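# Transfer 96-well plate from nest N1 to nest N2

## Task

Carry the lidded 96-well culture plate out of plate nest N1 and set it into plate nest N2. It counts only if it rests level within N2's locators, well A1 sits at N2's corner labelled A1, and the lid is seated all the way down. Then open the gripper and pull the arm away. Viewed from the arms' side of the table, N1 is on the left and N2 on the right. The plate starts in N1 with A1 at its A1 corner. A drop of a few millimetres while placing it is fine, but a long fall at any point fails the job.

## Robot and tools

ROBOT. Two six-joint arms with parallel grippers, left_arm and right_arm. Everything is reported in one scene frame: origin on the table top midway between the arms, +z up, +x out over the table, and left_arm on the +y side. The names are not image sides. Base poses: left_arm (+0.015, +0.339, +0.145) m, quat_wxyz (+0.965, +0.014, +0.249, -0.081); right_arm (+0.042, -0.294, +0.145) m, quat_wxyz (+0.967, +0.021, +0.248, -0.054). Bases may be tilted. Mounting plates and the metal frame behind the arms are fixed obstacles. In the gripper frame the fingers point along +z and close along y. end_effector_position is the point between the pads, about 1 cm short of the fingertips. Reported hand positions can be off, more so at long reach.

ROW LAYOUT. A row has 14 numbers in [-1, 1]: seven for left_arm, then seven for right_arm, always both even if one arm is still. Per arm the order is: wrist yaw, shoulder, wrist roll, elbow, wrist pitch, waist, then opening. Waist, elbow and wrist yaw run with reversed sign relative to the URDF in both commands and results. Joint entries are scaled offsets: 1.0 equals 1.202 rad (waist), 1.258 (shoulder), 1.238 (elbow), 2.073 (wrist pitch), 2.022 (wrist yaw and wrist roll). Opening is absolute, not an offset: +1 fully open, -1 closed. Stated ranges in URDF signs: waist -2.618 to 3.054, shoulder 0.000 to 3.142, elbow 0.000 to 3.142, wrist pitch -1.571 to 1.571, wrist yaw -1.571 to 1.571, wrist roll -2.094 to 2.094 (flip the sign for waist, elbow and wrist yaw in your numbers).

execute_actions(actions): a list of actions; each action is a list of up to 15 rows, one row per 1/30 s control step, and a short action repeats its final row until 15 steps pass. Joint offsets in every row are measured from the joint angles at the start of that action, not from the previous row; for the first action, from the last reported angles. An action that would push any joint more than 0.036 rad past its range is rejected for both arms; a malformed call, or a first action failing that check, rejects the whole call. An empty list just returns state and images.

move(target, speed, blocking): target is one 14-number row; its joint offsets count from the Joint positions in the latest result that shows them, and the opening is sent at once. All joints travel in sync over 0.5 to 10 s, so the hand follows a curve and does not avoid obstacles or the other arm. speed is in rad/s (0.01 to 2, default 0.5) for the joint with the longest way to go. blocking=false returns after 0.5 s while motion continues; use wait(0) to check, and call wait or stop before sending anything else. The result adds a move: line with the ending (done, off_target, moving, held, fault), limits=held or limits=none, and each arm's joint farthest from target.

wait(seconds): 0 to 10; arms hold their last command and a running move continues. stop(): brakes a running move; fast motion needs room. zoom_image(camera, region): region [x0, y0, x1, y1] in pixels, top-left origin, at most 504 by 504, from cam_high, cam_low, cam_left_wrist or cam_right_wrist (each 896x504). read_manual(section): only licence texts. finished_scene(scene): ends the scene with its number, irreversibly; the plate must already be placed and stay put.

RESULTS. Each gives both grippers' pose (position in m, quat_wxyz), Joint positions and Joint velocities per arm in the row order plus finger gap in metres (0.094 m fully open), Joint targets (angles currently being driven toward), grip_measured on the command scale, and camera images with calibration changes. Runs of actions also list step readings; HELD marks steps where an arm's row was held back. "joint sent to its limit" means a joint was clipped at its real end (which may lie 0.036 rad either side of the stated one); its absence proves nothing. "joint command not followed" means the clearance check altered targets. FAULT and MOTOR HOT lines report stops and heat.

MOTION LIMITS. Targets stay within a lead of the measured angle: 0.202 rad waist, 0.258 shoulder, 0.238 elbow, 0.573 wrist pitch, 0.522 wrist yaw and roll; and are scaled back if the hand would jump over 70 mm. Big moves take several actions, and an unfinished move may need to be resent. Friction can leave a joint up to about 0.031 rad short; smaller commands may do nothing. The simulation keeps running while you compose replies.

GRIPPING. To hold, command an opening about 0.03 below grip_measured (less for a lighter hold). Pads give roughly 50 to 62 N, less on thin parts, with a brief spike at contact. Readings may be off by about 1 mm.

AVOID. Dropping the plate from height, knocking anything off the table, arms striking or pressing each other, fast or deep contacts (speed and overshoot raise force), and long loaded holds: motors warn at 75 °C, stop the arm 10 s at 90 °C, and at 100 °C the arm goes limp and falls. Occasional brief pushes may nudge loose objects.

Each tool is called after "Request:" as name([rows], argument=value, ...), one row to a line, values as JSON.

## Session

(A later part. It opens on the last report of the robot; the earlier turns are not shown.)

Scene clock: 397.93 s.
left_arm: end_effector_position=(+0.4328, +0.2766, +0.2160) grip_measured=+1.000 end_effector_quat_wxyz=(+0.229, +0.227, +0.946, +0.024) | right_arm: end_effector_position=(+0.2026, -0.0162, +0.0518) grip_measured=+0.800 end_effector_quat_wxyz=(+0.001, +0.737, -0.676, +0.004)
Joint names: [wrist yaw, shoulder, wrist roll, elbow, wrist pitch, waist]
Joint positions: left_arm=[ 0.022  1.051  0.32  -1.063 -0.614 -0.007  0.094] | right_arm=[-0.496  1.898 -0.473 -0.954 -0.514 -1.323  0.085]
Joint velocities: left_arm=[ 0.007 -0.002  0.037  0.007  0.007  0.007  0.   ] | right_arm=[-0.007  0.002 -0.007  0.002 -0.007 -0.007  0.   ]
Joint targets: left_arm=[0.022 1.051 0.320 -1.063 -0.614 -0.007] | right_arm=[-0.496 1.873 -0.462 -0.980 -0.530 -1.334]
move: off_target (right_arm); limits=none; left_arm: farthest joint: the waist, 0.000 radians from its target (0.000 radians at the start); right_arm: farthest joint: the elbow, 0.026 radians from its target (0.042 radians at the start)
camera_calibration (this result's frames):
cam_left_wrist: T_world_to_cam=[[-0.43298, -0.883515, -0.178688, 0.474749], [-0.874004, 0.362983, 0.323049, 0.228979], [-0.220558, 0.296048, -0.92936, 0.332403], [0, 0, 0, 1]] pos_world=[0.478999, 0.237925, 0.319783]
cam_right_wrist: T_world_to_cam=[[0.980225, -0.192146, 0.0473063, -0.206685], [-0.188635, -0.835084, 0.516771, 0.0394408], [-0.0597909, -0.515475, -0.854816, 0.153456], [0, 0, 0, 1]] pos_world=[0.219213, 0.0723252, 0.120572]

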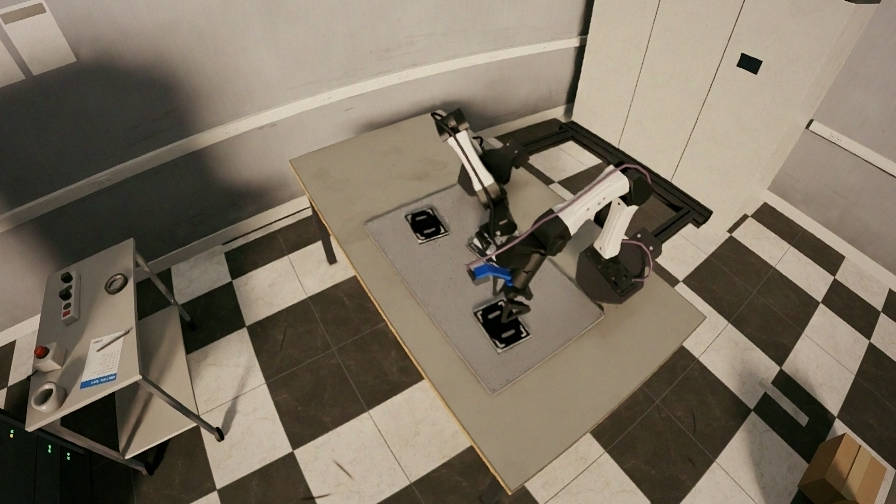

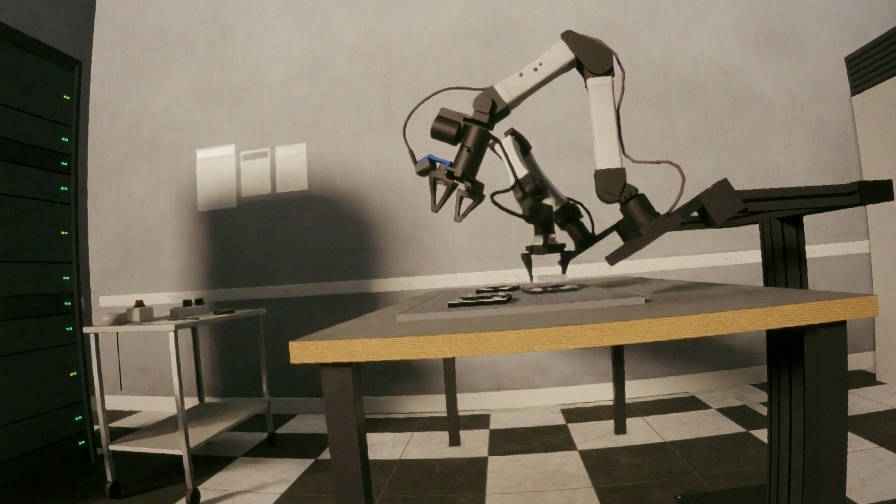

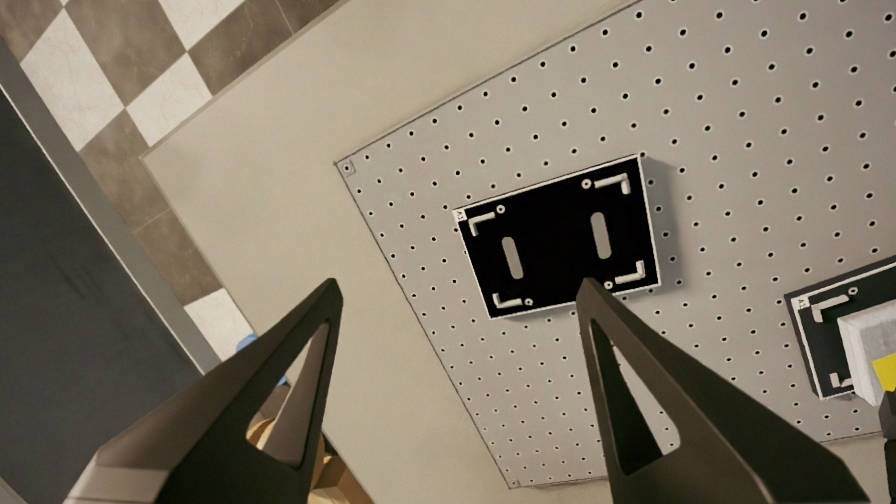

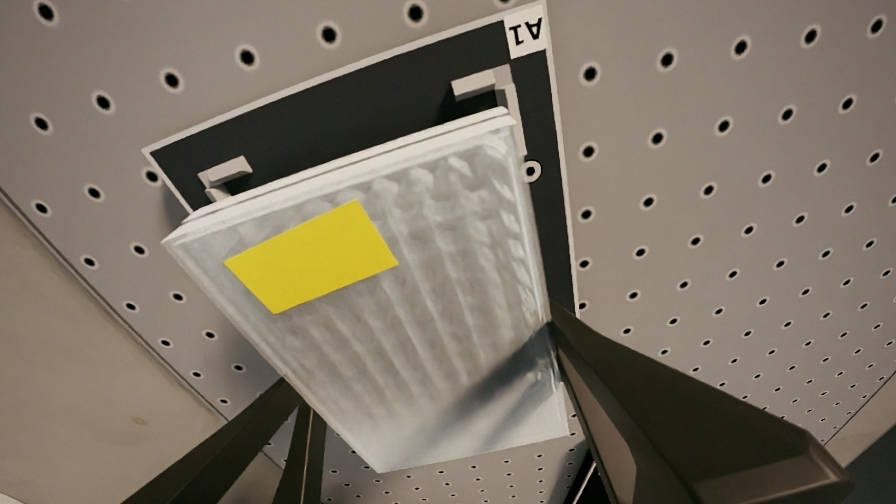

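Request:
move(target=[0,0,0,0,0,0,1,0,-0.13,0,-0.045,-0.10,-0.042,0.77], speed=0.2)

Request:
move(target=[0,0,0,0,0,0,1,0.178,-0.405,-0.423,0.178,0.048,0.915,0.77], speed=0.4)

Scene clock: 407.03 s.
left_arm: end_effector_position=(+0.4328, +0.2766, +0.2160) grip_measured=+1.000 end_effector_quat_wxyz=(+0.229, +0.227, +0.946, +0.024) | right_arm: end_effector_position=(+0.2095, -0.0266, +0.0976) grip_measured=+0.800 end_effector_quat_wxyz=(+0.001, +0.752, -0.659, +0.001)
Joint names: [wrist yaw, shoulder, wrist roll, elbow, wrist pitch, waist]
Joint positions: left_arm=[ 0.022  1.051  0.32  -1.063 -0.614 -0.007  0.094] | right_arm=[-0.496  1.757 -0.472 -0.984 -0.704 -1.363  0.085]
Joint velocities: left_arm=[-0.007  0.007  0.022  0.007  0.007  0.002  0.   ] | right_arm=[-0.051  0.022  0.051  0.002  0.007  0.007 -0.001]
Joint targets: left_arm=[0.022 1.051 0.320 -1.063 -0.614 -0.007] | right_arm=[-0.496 1.734 -0.473 -1.010 -0.721 -1.374]
move: off_target (right_arm); limits=none; left_arm: farthest joint: the waist, 0.000 radians from its target (0.000 radians at the start); right_arm: farthest joint: the elbow, 0.025 radians from its target (0.056 radians at the start)
camera_calibration (this result's frames):
cam_left_wrist: T_world_to_cam=[[-0.43298, -0.883515, -0.178688, 0.474749], [-0.874004, 0.362983, 0.323049, 0.228979], [-0.220558, 0.296048, -0.92936, 0.332403], [0, 0, 0, 1]] pos_world=[0.478999, 0.237925, 0.319783]
cam_right_wrist: T_world_to_cam=[[0.987954, -0.148563, 0.0433163, -0.217624], [-0.149511, -0.844142, 0.514851, 0.00015408], [-0.0399227, -0.515125, -0.856185, 0.183609], [0, 0, 0, 1]] pos_world=[0.222356, 0.0623806, 0.16655]

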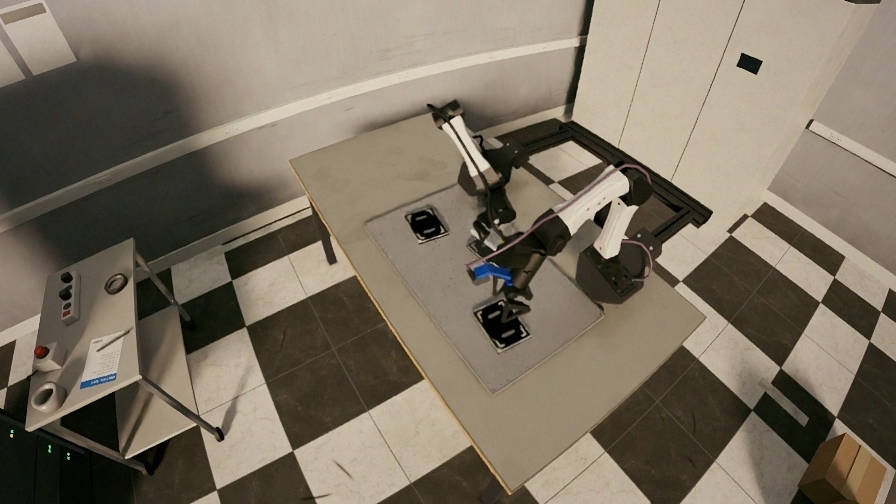

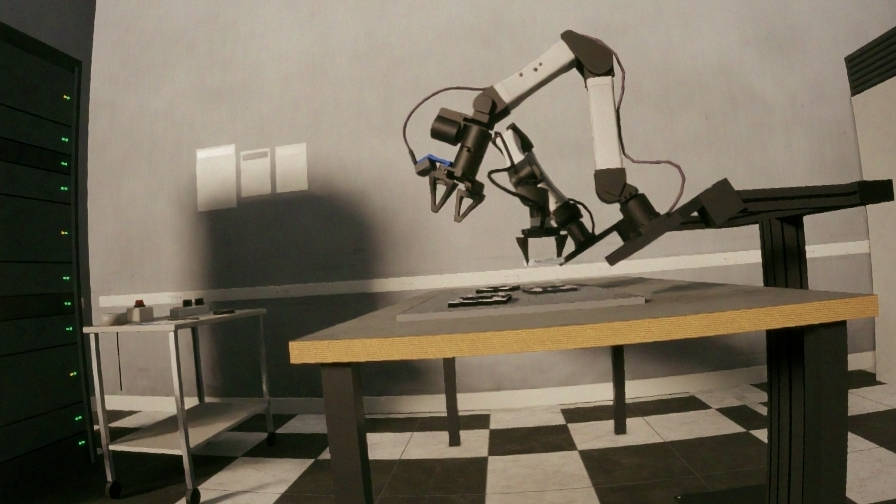

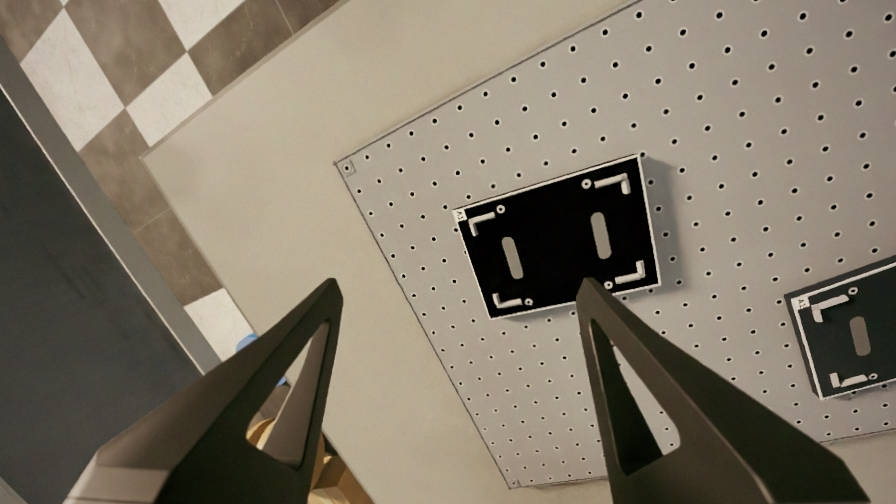

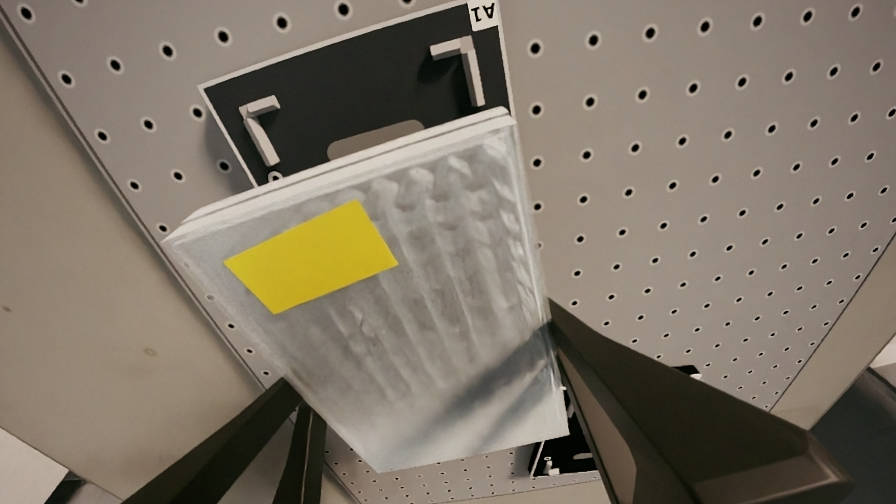

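Scene clock: 410.47 s.
left_arm: end_effector_position=(+0.4328, +0.2766, +0.2160) grip_measured=+1.000 end_effector_quat_wxyz=(+0.229, +0.227, +0.946, +0.024) | right_arm: end_effector_position=(+0.3434, -0.2725, +0.0799) grip_measured=+0.800 end_effector_quat_wxyz=(+0.010, +0.660, -0.751, -0.004)
Joint names: [wrist yaw, shoulder, wrist roll, elbow, wrist pitch, waist]
Joint positions: left_arm=[ 0.022  1.051  0.32  -1.063 -0.614 -0.007  0.094] | right_arm=[-0.146  1.272 -1.316 -0.784 -0.621 -0.27   0.085]
Joint velocities: left_arm=[-0.051 -0.017 -0.007 -0.007 -0.081  0.017  0.   ] | right_arm=[ 0.037 -0.002  0.051  0.002 -0.007 -0.002 -0.   ]
Joint targets: left_arm=[0.022 1.051 0.320 -1.063 -0.614 -0.007] | right_arm=[-0.136 1.248 -1.328 -0.764 -0.605 -0.264]
move: off_target (right_arm); limits=none; left_arm: farthest joint: the waist, 0.000 radians from its target (0.000 radians at the start); right_arm: farthest joint: the shoulder, 0.024 radians from its target (0.510 radians at the start)
camera_calibration (this result's frames):
cam_left_wrist: T_world_to_cam=[[-0.43298, -0.883515, -0.178688, 0.474749], [-0.874004, 0.362983, 0.323049, 0.228979], [-0.220558, 0.296048, -0.92936, 0.332403], [0, 0, 0, 1]] pos_world=[0.478999, 0.237925, 0.319783]
cam_right_wrist: T_world_to_cam=[[0.917486, -0.396914, 0.0260493, -0.427833], [-0.350717, -0.776325, 0.523754, -0.0913979], [-0.187663, -0.489673, -0.851471, 0.104428], [0, 0, 0, 1]] pos_world=[0.380074, -0.189632, 0.147933]

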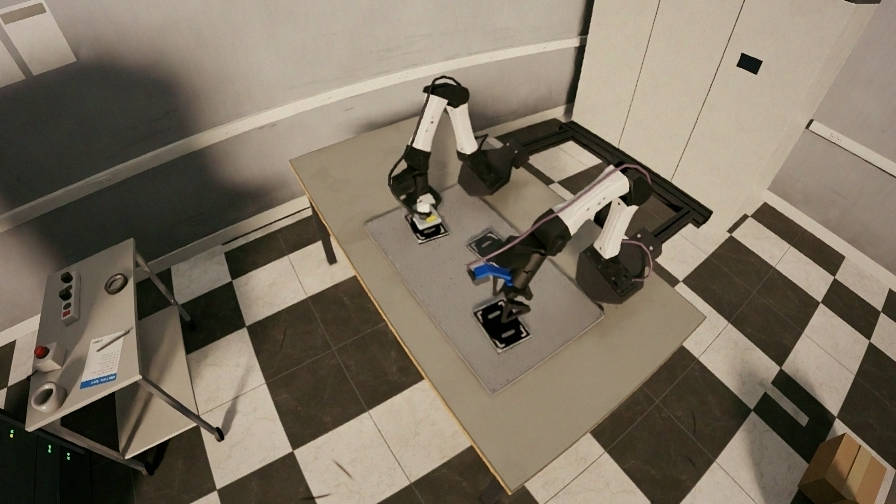

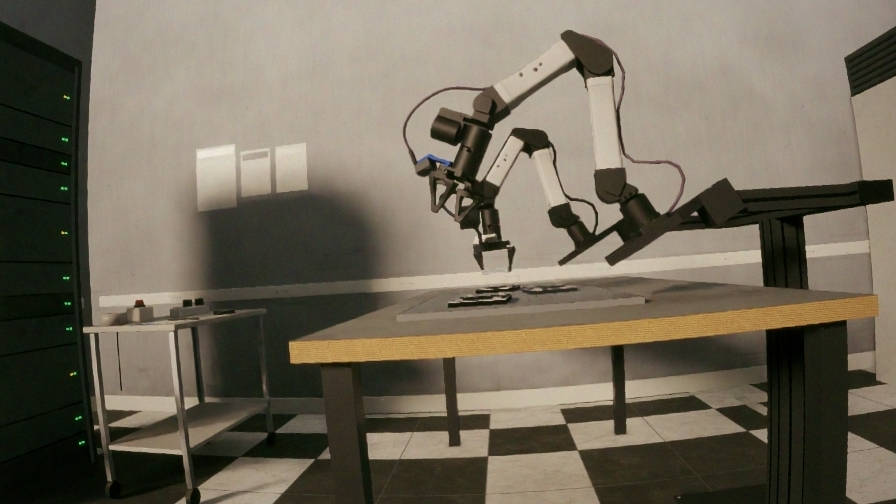

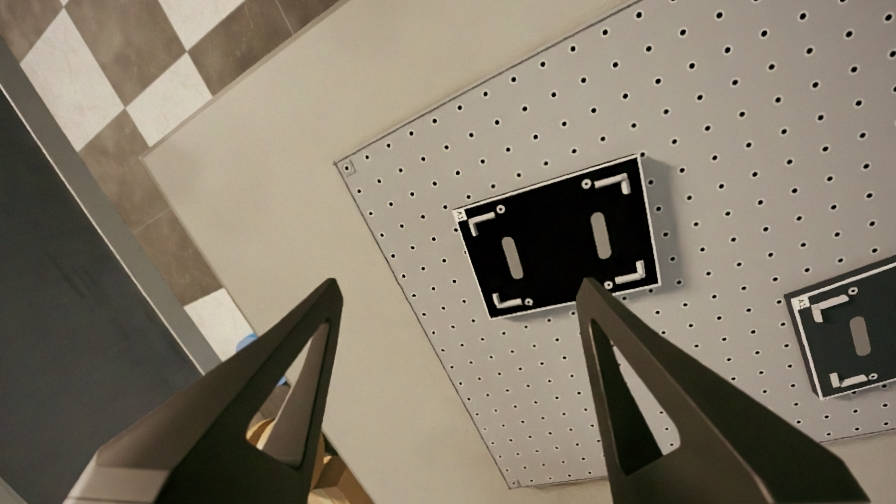

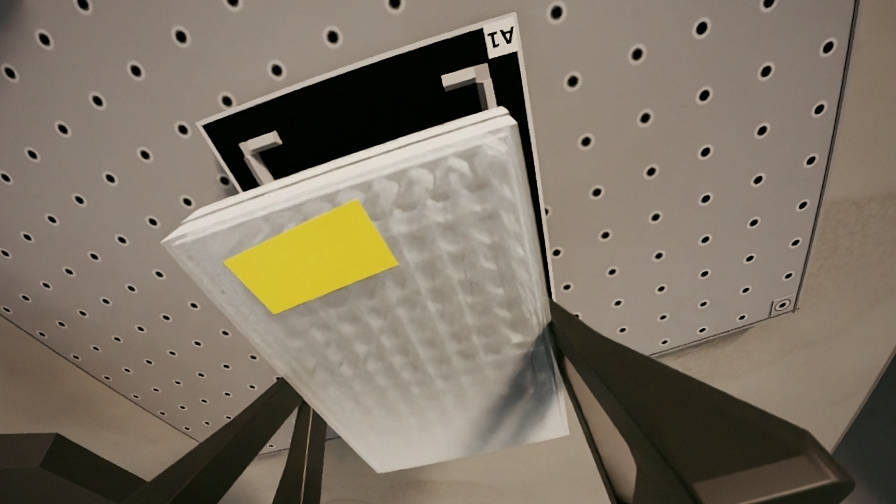

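Request:
move(target=[0,0,0,0,0,0,1,0.007,0.066,0.004,0.072,0.085,0.011,0.77], speed=0.12)

Scene clock: 424.20 s.
left_arm: end_effector_position=(+0.4328, +0.2766, +0.2160) grip_measured=+1.000 end_effector_quat_wxyz=(+0.229, +0.227, +0.946, +0.024) | right_arm: end_effector_position=(+0.3409, -0.2698, +0.0517) grip_measured=+0.800 end_effector_quat_wxyz=(+0.001, +0.657, -0.754, +0.001)
Joint names: [wrist yaw, shoulder, wrist roll, elbow, wrist pitch, waist]
Joint positions: left_arm=[ 0.022  1.051  0.32  -1.063 -0.614 -0.007  0.094] | right_arm=[-0.141  1.34  -1.317 -0.715 -0.461 -0.264  0.085]
Joint velocities: left_arm=[-0.022  0.002  0.022 -0.002  0.037  0.012  0.   ] | right_arm=[-0.081 -0.017  0.037  0.002  0.022  0.007 -0.   ]
Joint targets: left_arm=[0.022 1.051 0.320 -1.063 -0.614 -0.007] | right_arm=[-0.132 1.355 -1.308 -0.695 -0.444 -0.256]
move: done; limits=none; left_arm: farthest joint: the waist, 0.000 radians from its target (0.000 radians at the start); right_arm: farthest joint: the elbow, 0.020 radians from its target (0.089 radians at the start)
camera_calibration (this result's frames):
cam_left_wrist: T_world_to_cam=[[-0.43298, -0.883515, -0.178688, 0.474749], [-0.874004, 0.362983, 0.323049, 0.228979], [-0.220558, 0.296048, -0.92936, 0.332403], [0, 0, 0, 1]] pos_world=[0.478999, 0.237925, 0.319783]
cam_right_wrist: T_world_to_cam=[[0.91374, -0.404047, 0.0427199, -0.425217], [-0.367027, -0.775746, 0.513332, -0.0692536], [-0.17427, -0.484731, -0.857126, 0.0783295], [0, 0, 0, 1]] pos_world=[0.376771, -0.187562, 0.120854]

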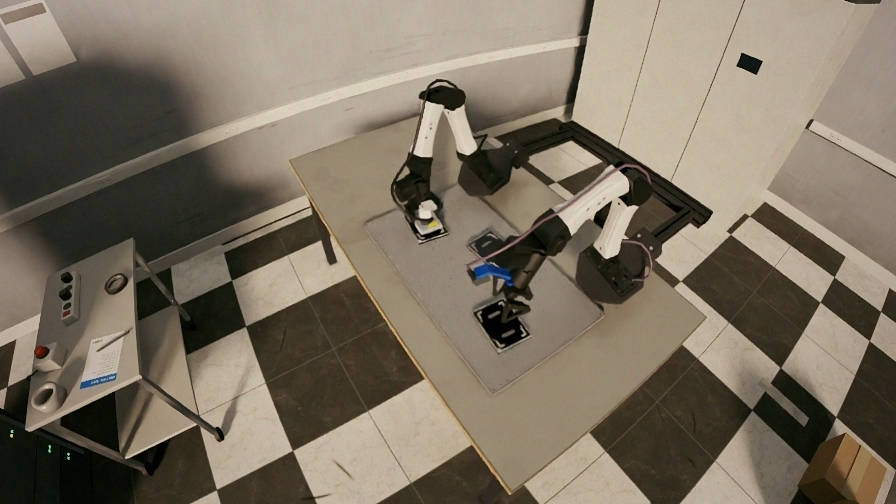

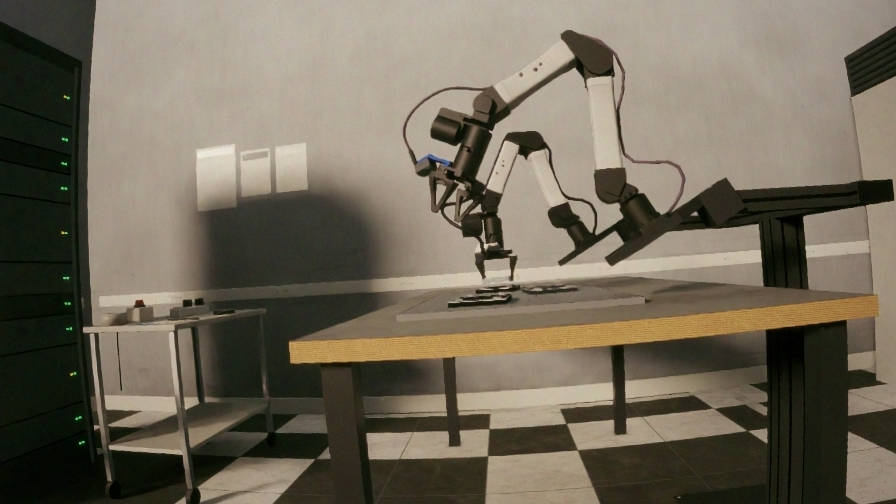

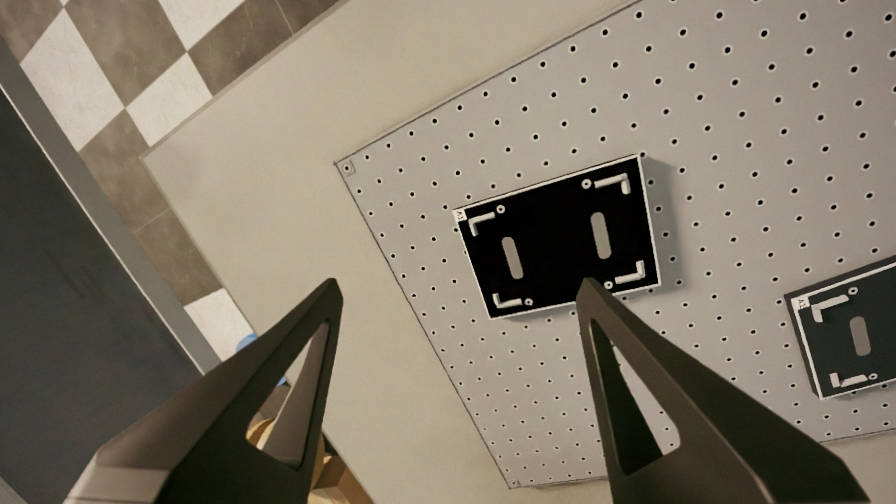

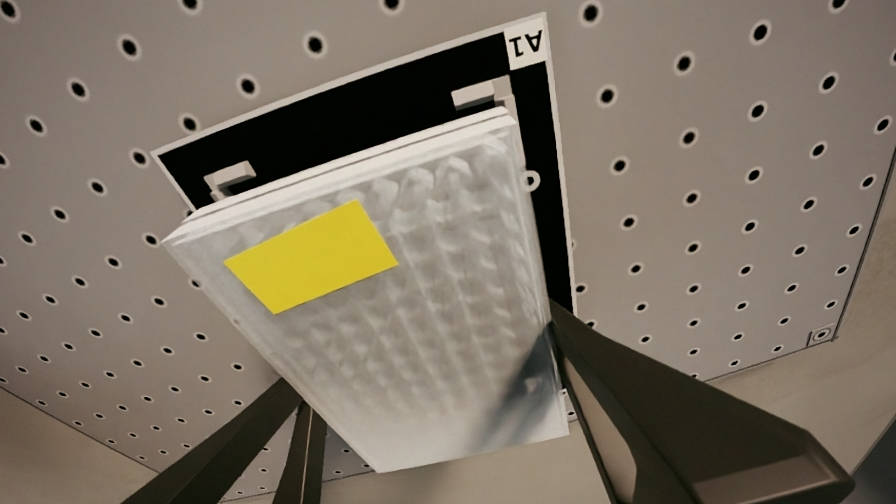

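Request:
move(target=[0,0,0,0,0,0,1,0.006,0.032,0.012,0.023,0.025,0.012,0.77], speed=0.03)

Request:
zoom_image(camera="cam_right_wrist", region=[130,30,630,300])

Scene clock: 434.50 s.
left_arm: end_effector_position=(+0.4328, +0.2766, +0.2160) grip_measured=+1.000 end_effector_quat_wxyz=(+0.229, +0.227, +0.946, +0.024) | right_arm: end_effector_position=(+0.3446, -0.2703, +0.0458) grip_measured=+0.800 end_effector_quat_wxyz=(-0.002, +0.649, -0.760, +0.003)
Joint names: [wrist yaw, shoulder, wrist roll, elbow, wrist pitch, waist]
Joint positions: left_arm=[ 0.022  1.051  0.32  -1.063 -0.614 -0.007  0.094] | right_arm=[-0.139  1.365 -1.304 -0.715 -0.426 -0.257  0.085]
Joint velocities: left_arm=[0.007 0.007 0.022 0.022 0.007 0.022 0.   ] | right_arm=[-0.037 -0.002 -0.037 -0.002 -0.037  0.007  0.001]
Joint targets: left_arm=[0.022 1.051 0.320 -1.063 -0.614 -0.007] | right_arm=[-0.129 1.381 -1.293 -0.686 -0.410 -0.249]
move: off_target (right_arm); limits=none; left_arm: farthest joint: the waist, 0.000 radians from its target (0.000 radians at the start); right_arm: farthest joint: the elbow, 0.028 radians from its target (0.028 radians at the start)
camera_calibration (this result's frames):
cam_left_wrist: T_world_to_cam=[[-0.43298, -0.883515, -0.178688, 0.474749], [-0.874004, 0.362983, 0.323049, 0.228979], [-0.220558, 0.296048, -0.92936, 0.332403], [0, 0, 0, 1]] pos_world=[0.478999, 0.237925, 0.319783]
cam_right_wrist: T_world_to_cam=[[0.904789, -0.422847, 0.0505722, -0.430966], [-0.387427, -0.768009, 0.509963, -0.0559375], [-0.176796, -0.481002, -0.858708, 0.0755977], [0, 0, 0, 1]] pos_world=[0.381627, -0.18883, 0.115237]

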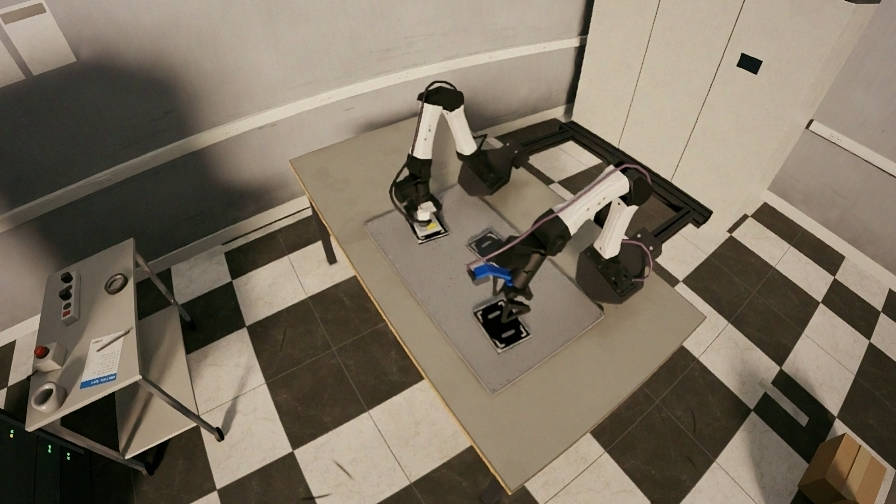

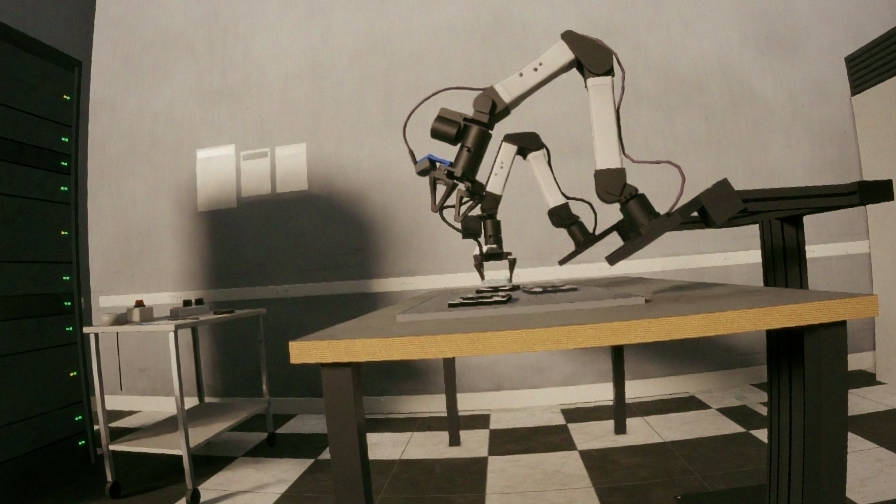

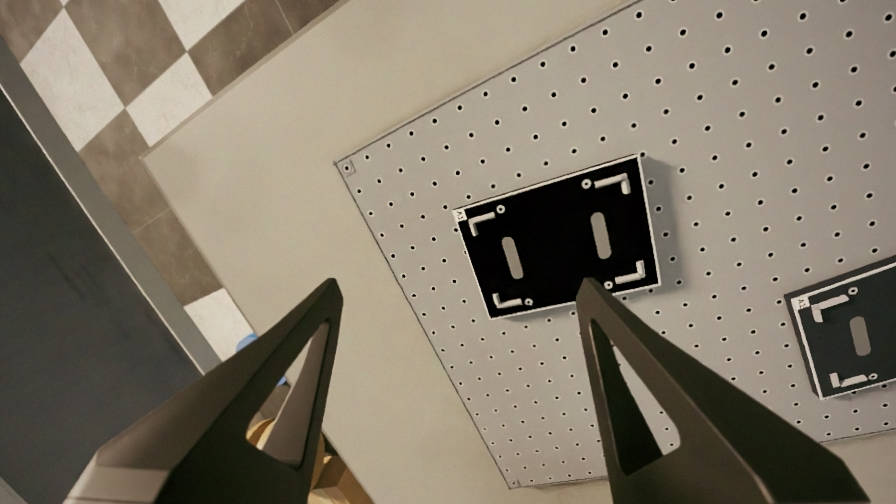

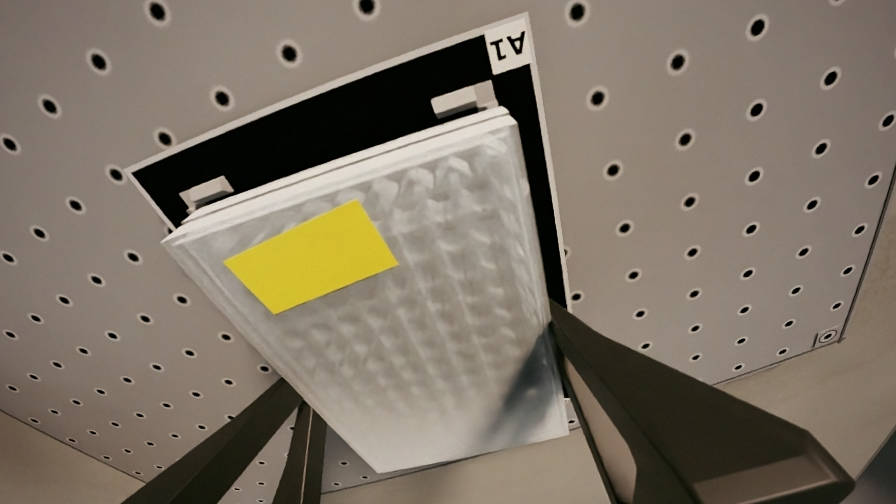

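Region (130, 30, 630, 300) of cam_right_wrist's 896x504 image, scaled by 1.008, with more detail than that image has; it fills the top 272 rows of this view, and the rest is white.

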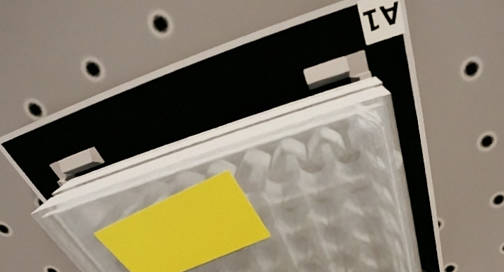

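Request:
move(target=[0,0,0,0,0,0,1,0.005,0.005,0.004,0.034,0.006,0.005,0.77], speed=0.02)

Scene clock: 440.20 s.
left_arm: end_effector_position=(+0.4328, +0.2766, +0.2160) grip_measured=+1.000 end_effector_quat_wxyz=(+0.229, +0.227, +0.946, +0.024) | right_arm: end_effector_position=(+0.3357, -0.2708, +0.0425) grip_measured=+0.800 end_effector_quat_wxyz=(+0.005, +0.650, -0.760, -0.002)
Joint names: [wrist yaw, shoulder, wrist roll, elbow, wrist pitch, waist]
Joint positions: left_arm=[ 0.022  1.051  0.32  -1.063 -0.614 -0.007  0.094] | right_arm=[-0.139  1.365 -1.304 -0.694 -0.424 -0.257  0.085]
Joint velocities: left_arm=[ 0.007  0.007 -0.007 -0.012 -0.007 -0.022  0.   ] | right_arm=[ 0.037 -0.012 -0.066  0.002 -0.037  0.017 -0.001]
Joint targets: left_arm=[0.022 1.051 0.320 -1.063 -0.614 -0.007] | right_arm=[-0.129 1.372 -1.296 -0.673 -0.414 -0.251]
move: off_target (right_arm); limits=none; left_arm: farthest joint: the waist, 0.000 radians from its target (0.000 radians at the start); right_arm: farthest joint: the elbow, 0.021 radians from its target (0.042 radians at the start)
camera_calibration (this result's frames):
cam_left_wrist: T_world_to_cam=[[-0.43298, -0.883515, -0.178688, 0.474749], [-0.874004, 0.362983, 0.323049, 0.228979], [-0.220558, 0.296048, -0.92936, 0.332403], [0, 0, 0, 1]] pos_world=[0.478999, 0.237925, 0.319783]
cam_right_wrist: T_world_to_cam=[[0.906679, -0.420428, 0.0342463, -0.422229], [-0.375759, -0.768115, 0.518464, -0.0623875], [-0.191672, -0.482949, -0.854414, 0.0752629], [0, 0, 0, 1]] pos_world=[0.37381, -0.18909, 0.111111]

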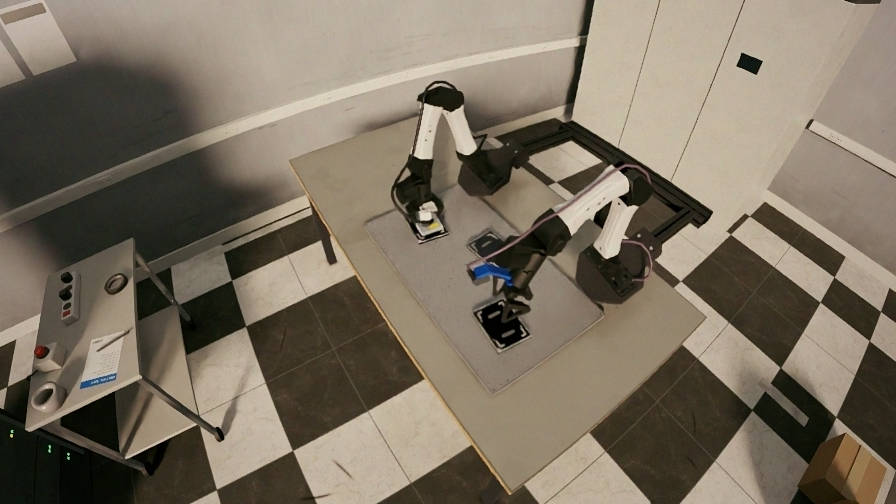

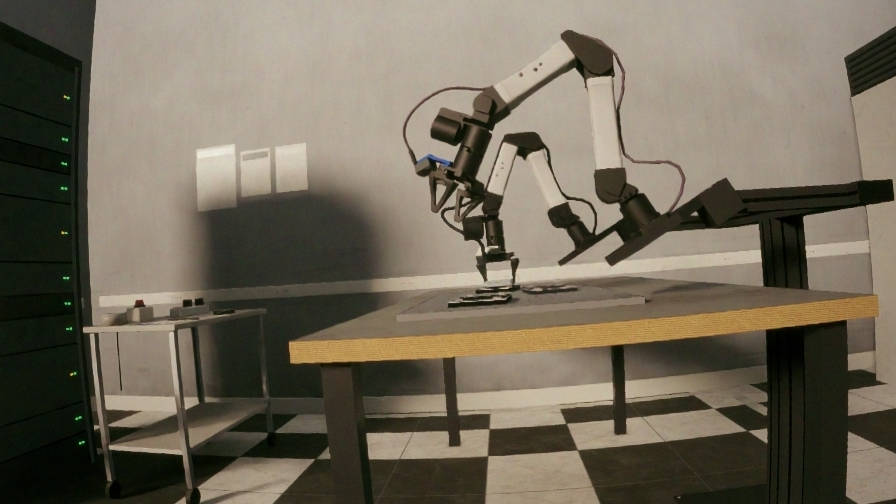

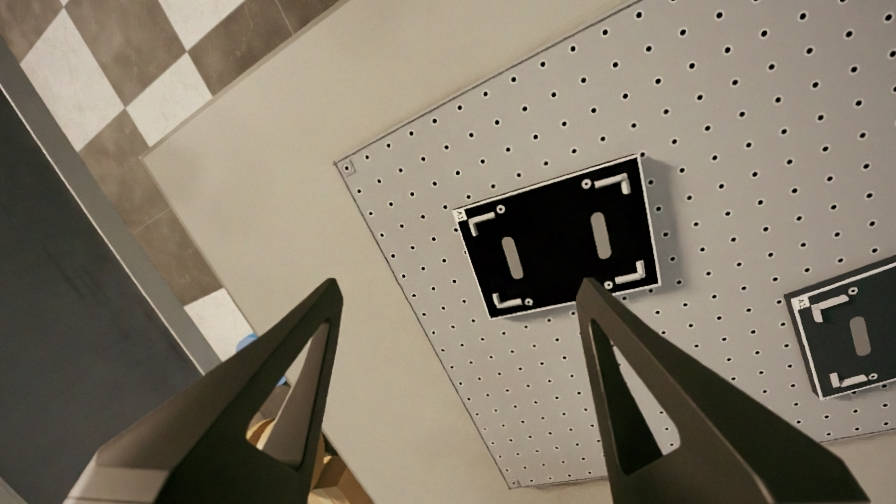

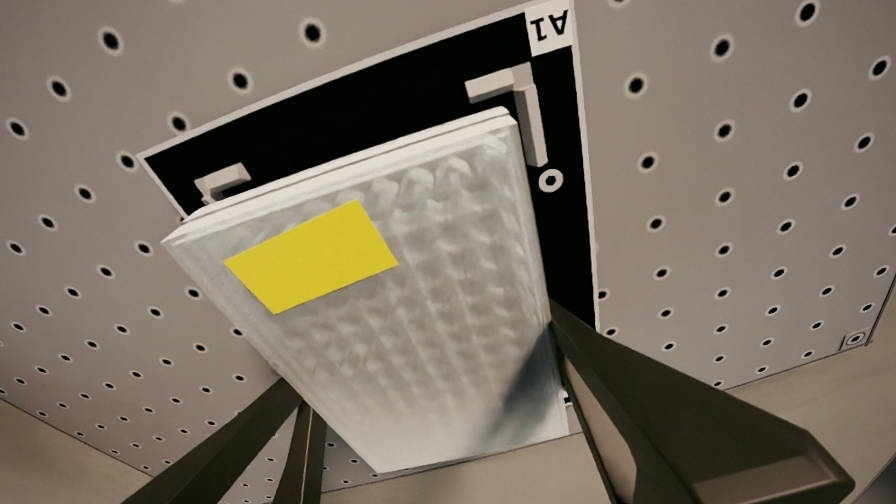

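Request:
move(target=[0,0,0,0,0,0,1,0.004,0.006,0.004,0.008,0.014,0.004,0.77], speed=0.02)

Scene clock: 448.43 s.
left_arm: end_effector_position=(+0.4328, +0.2766, +0.2160) grip_measured=+1.000 end_effector_quat_wxyz=(+0.229, +0.227, +0.946, +0.024) | right_arm: end_effector_position=(+0.3387, -0.2704, +0.0425) grip_measured=+0.800 end_effector_quat_wxyz=(+0.000, +0.650, -0.760, +0.001)
Joint names: [wrist yaw, shoulder, wrist roll, elbow, wrist pitch, waist]
Joint positions: left_arm=[ 0.022  1.051  0.32  -1.063 -0.614 -0.007  0.094] | right_arm=[-0.138  1.365 -1.304 -0.694 -0.412 -0.257  0.085]
Joint velocities: left_arm=[ 0.007 -0.002 -0.022  0.027 -0.007  0.012  0.   ] | right_arm=[ 0.022  0.017  0.007  0.002 -0.007  0.002  0.001]
Joint targets: left_arm=[0.022 1.051 0.320 -1.063 -0.614 -0.007] | right_arm=[-0.130 1.373 -1.296 -0.684 -0.395 -0.252]
move: done; limits=none; left_arm: farthest joint: the waist, 0.000 radians from its target (0.000 radians at the start); right_arm: farthest joint: the wrist pitch, 0.017 radians from its target (0.029 radians at the start)
camera_calibration (this result's frames):
cam_left_wrist: T_world_to_cam=[[-0.43298, -0.883515, -0.178688, 0.474749], [-0.874004, 0.362983, 0.323049, 0.228979], [-0.220558, 0.296048, -0.92936, 0.332403], [0, 0, 0, 1]] pos_world=[0.478999, 0.237925, 0.319783]
cam_right_wrist: T_world_to_cam=[[0.905509, -0.422, 0.0443744, -0.4252], [-0.383209, -0.768372, 0.512597, -0.0582601], [-0.18222, -0.481166, -0.857482, 0.0734191], [0, 0, 0, 1]] pos_world=[0.376075, -0.188873, 0.111688]

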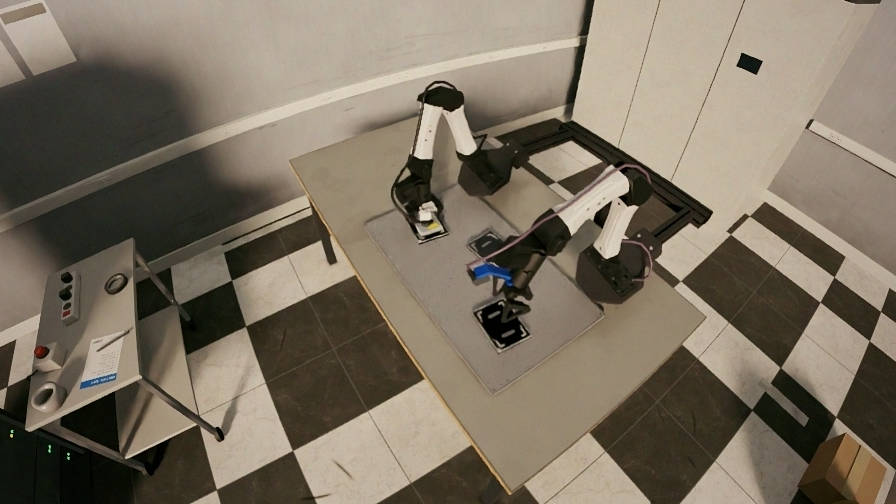

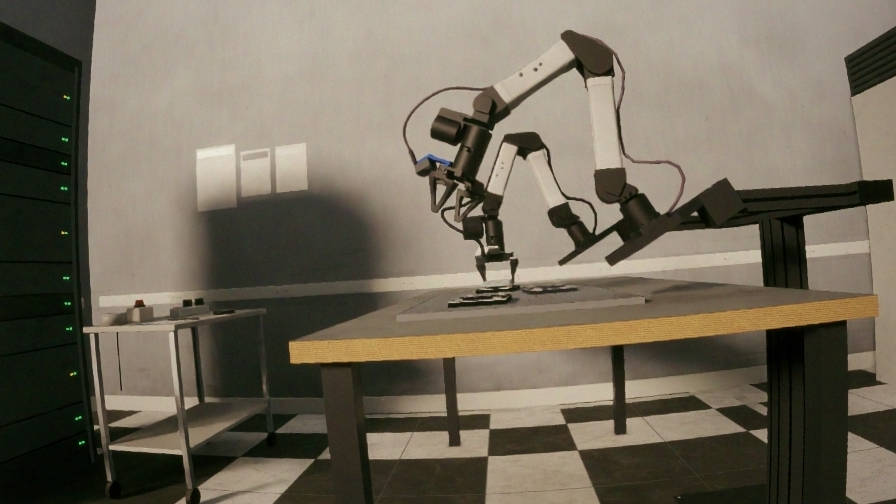

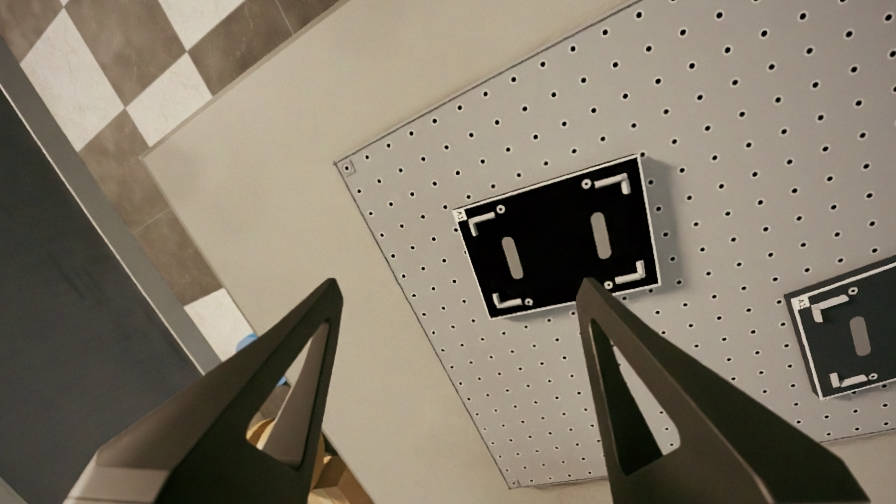

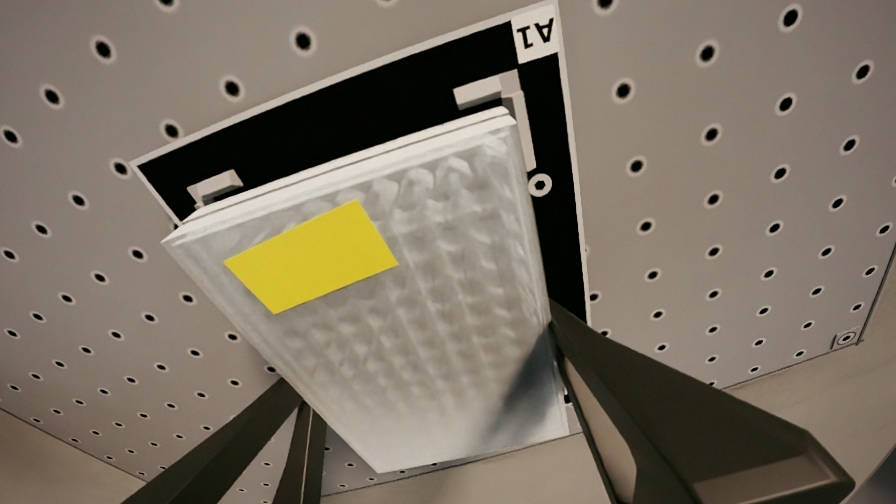

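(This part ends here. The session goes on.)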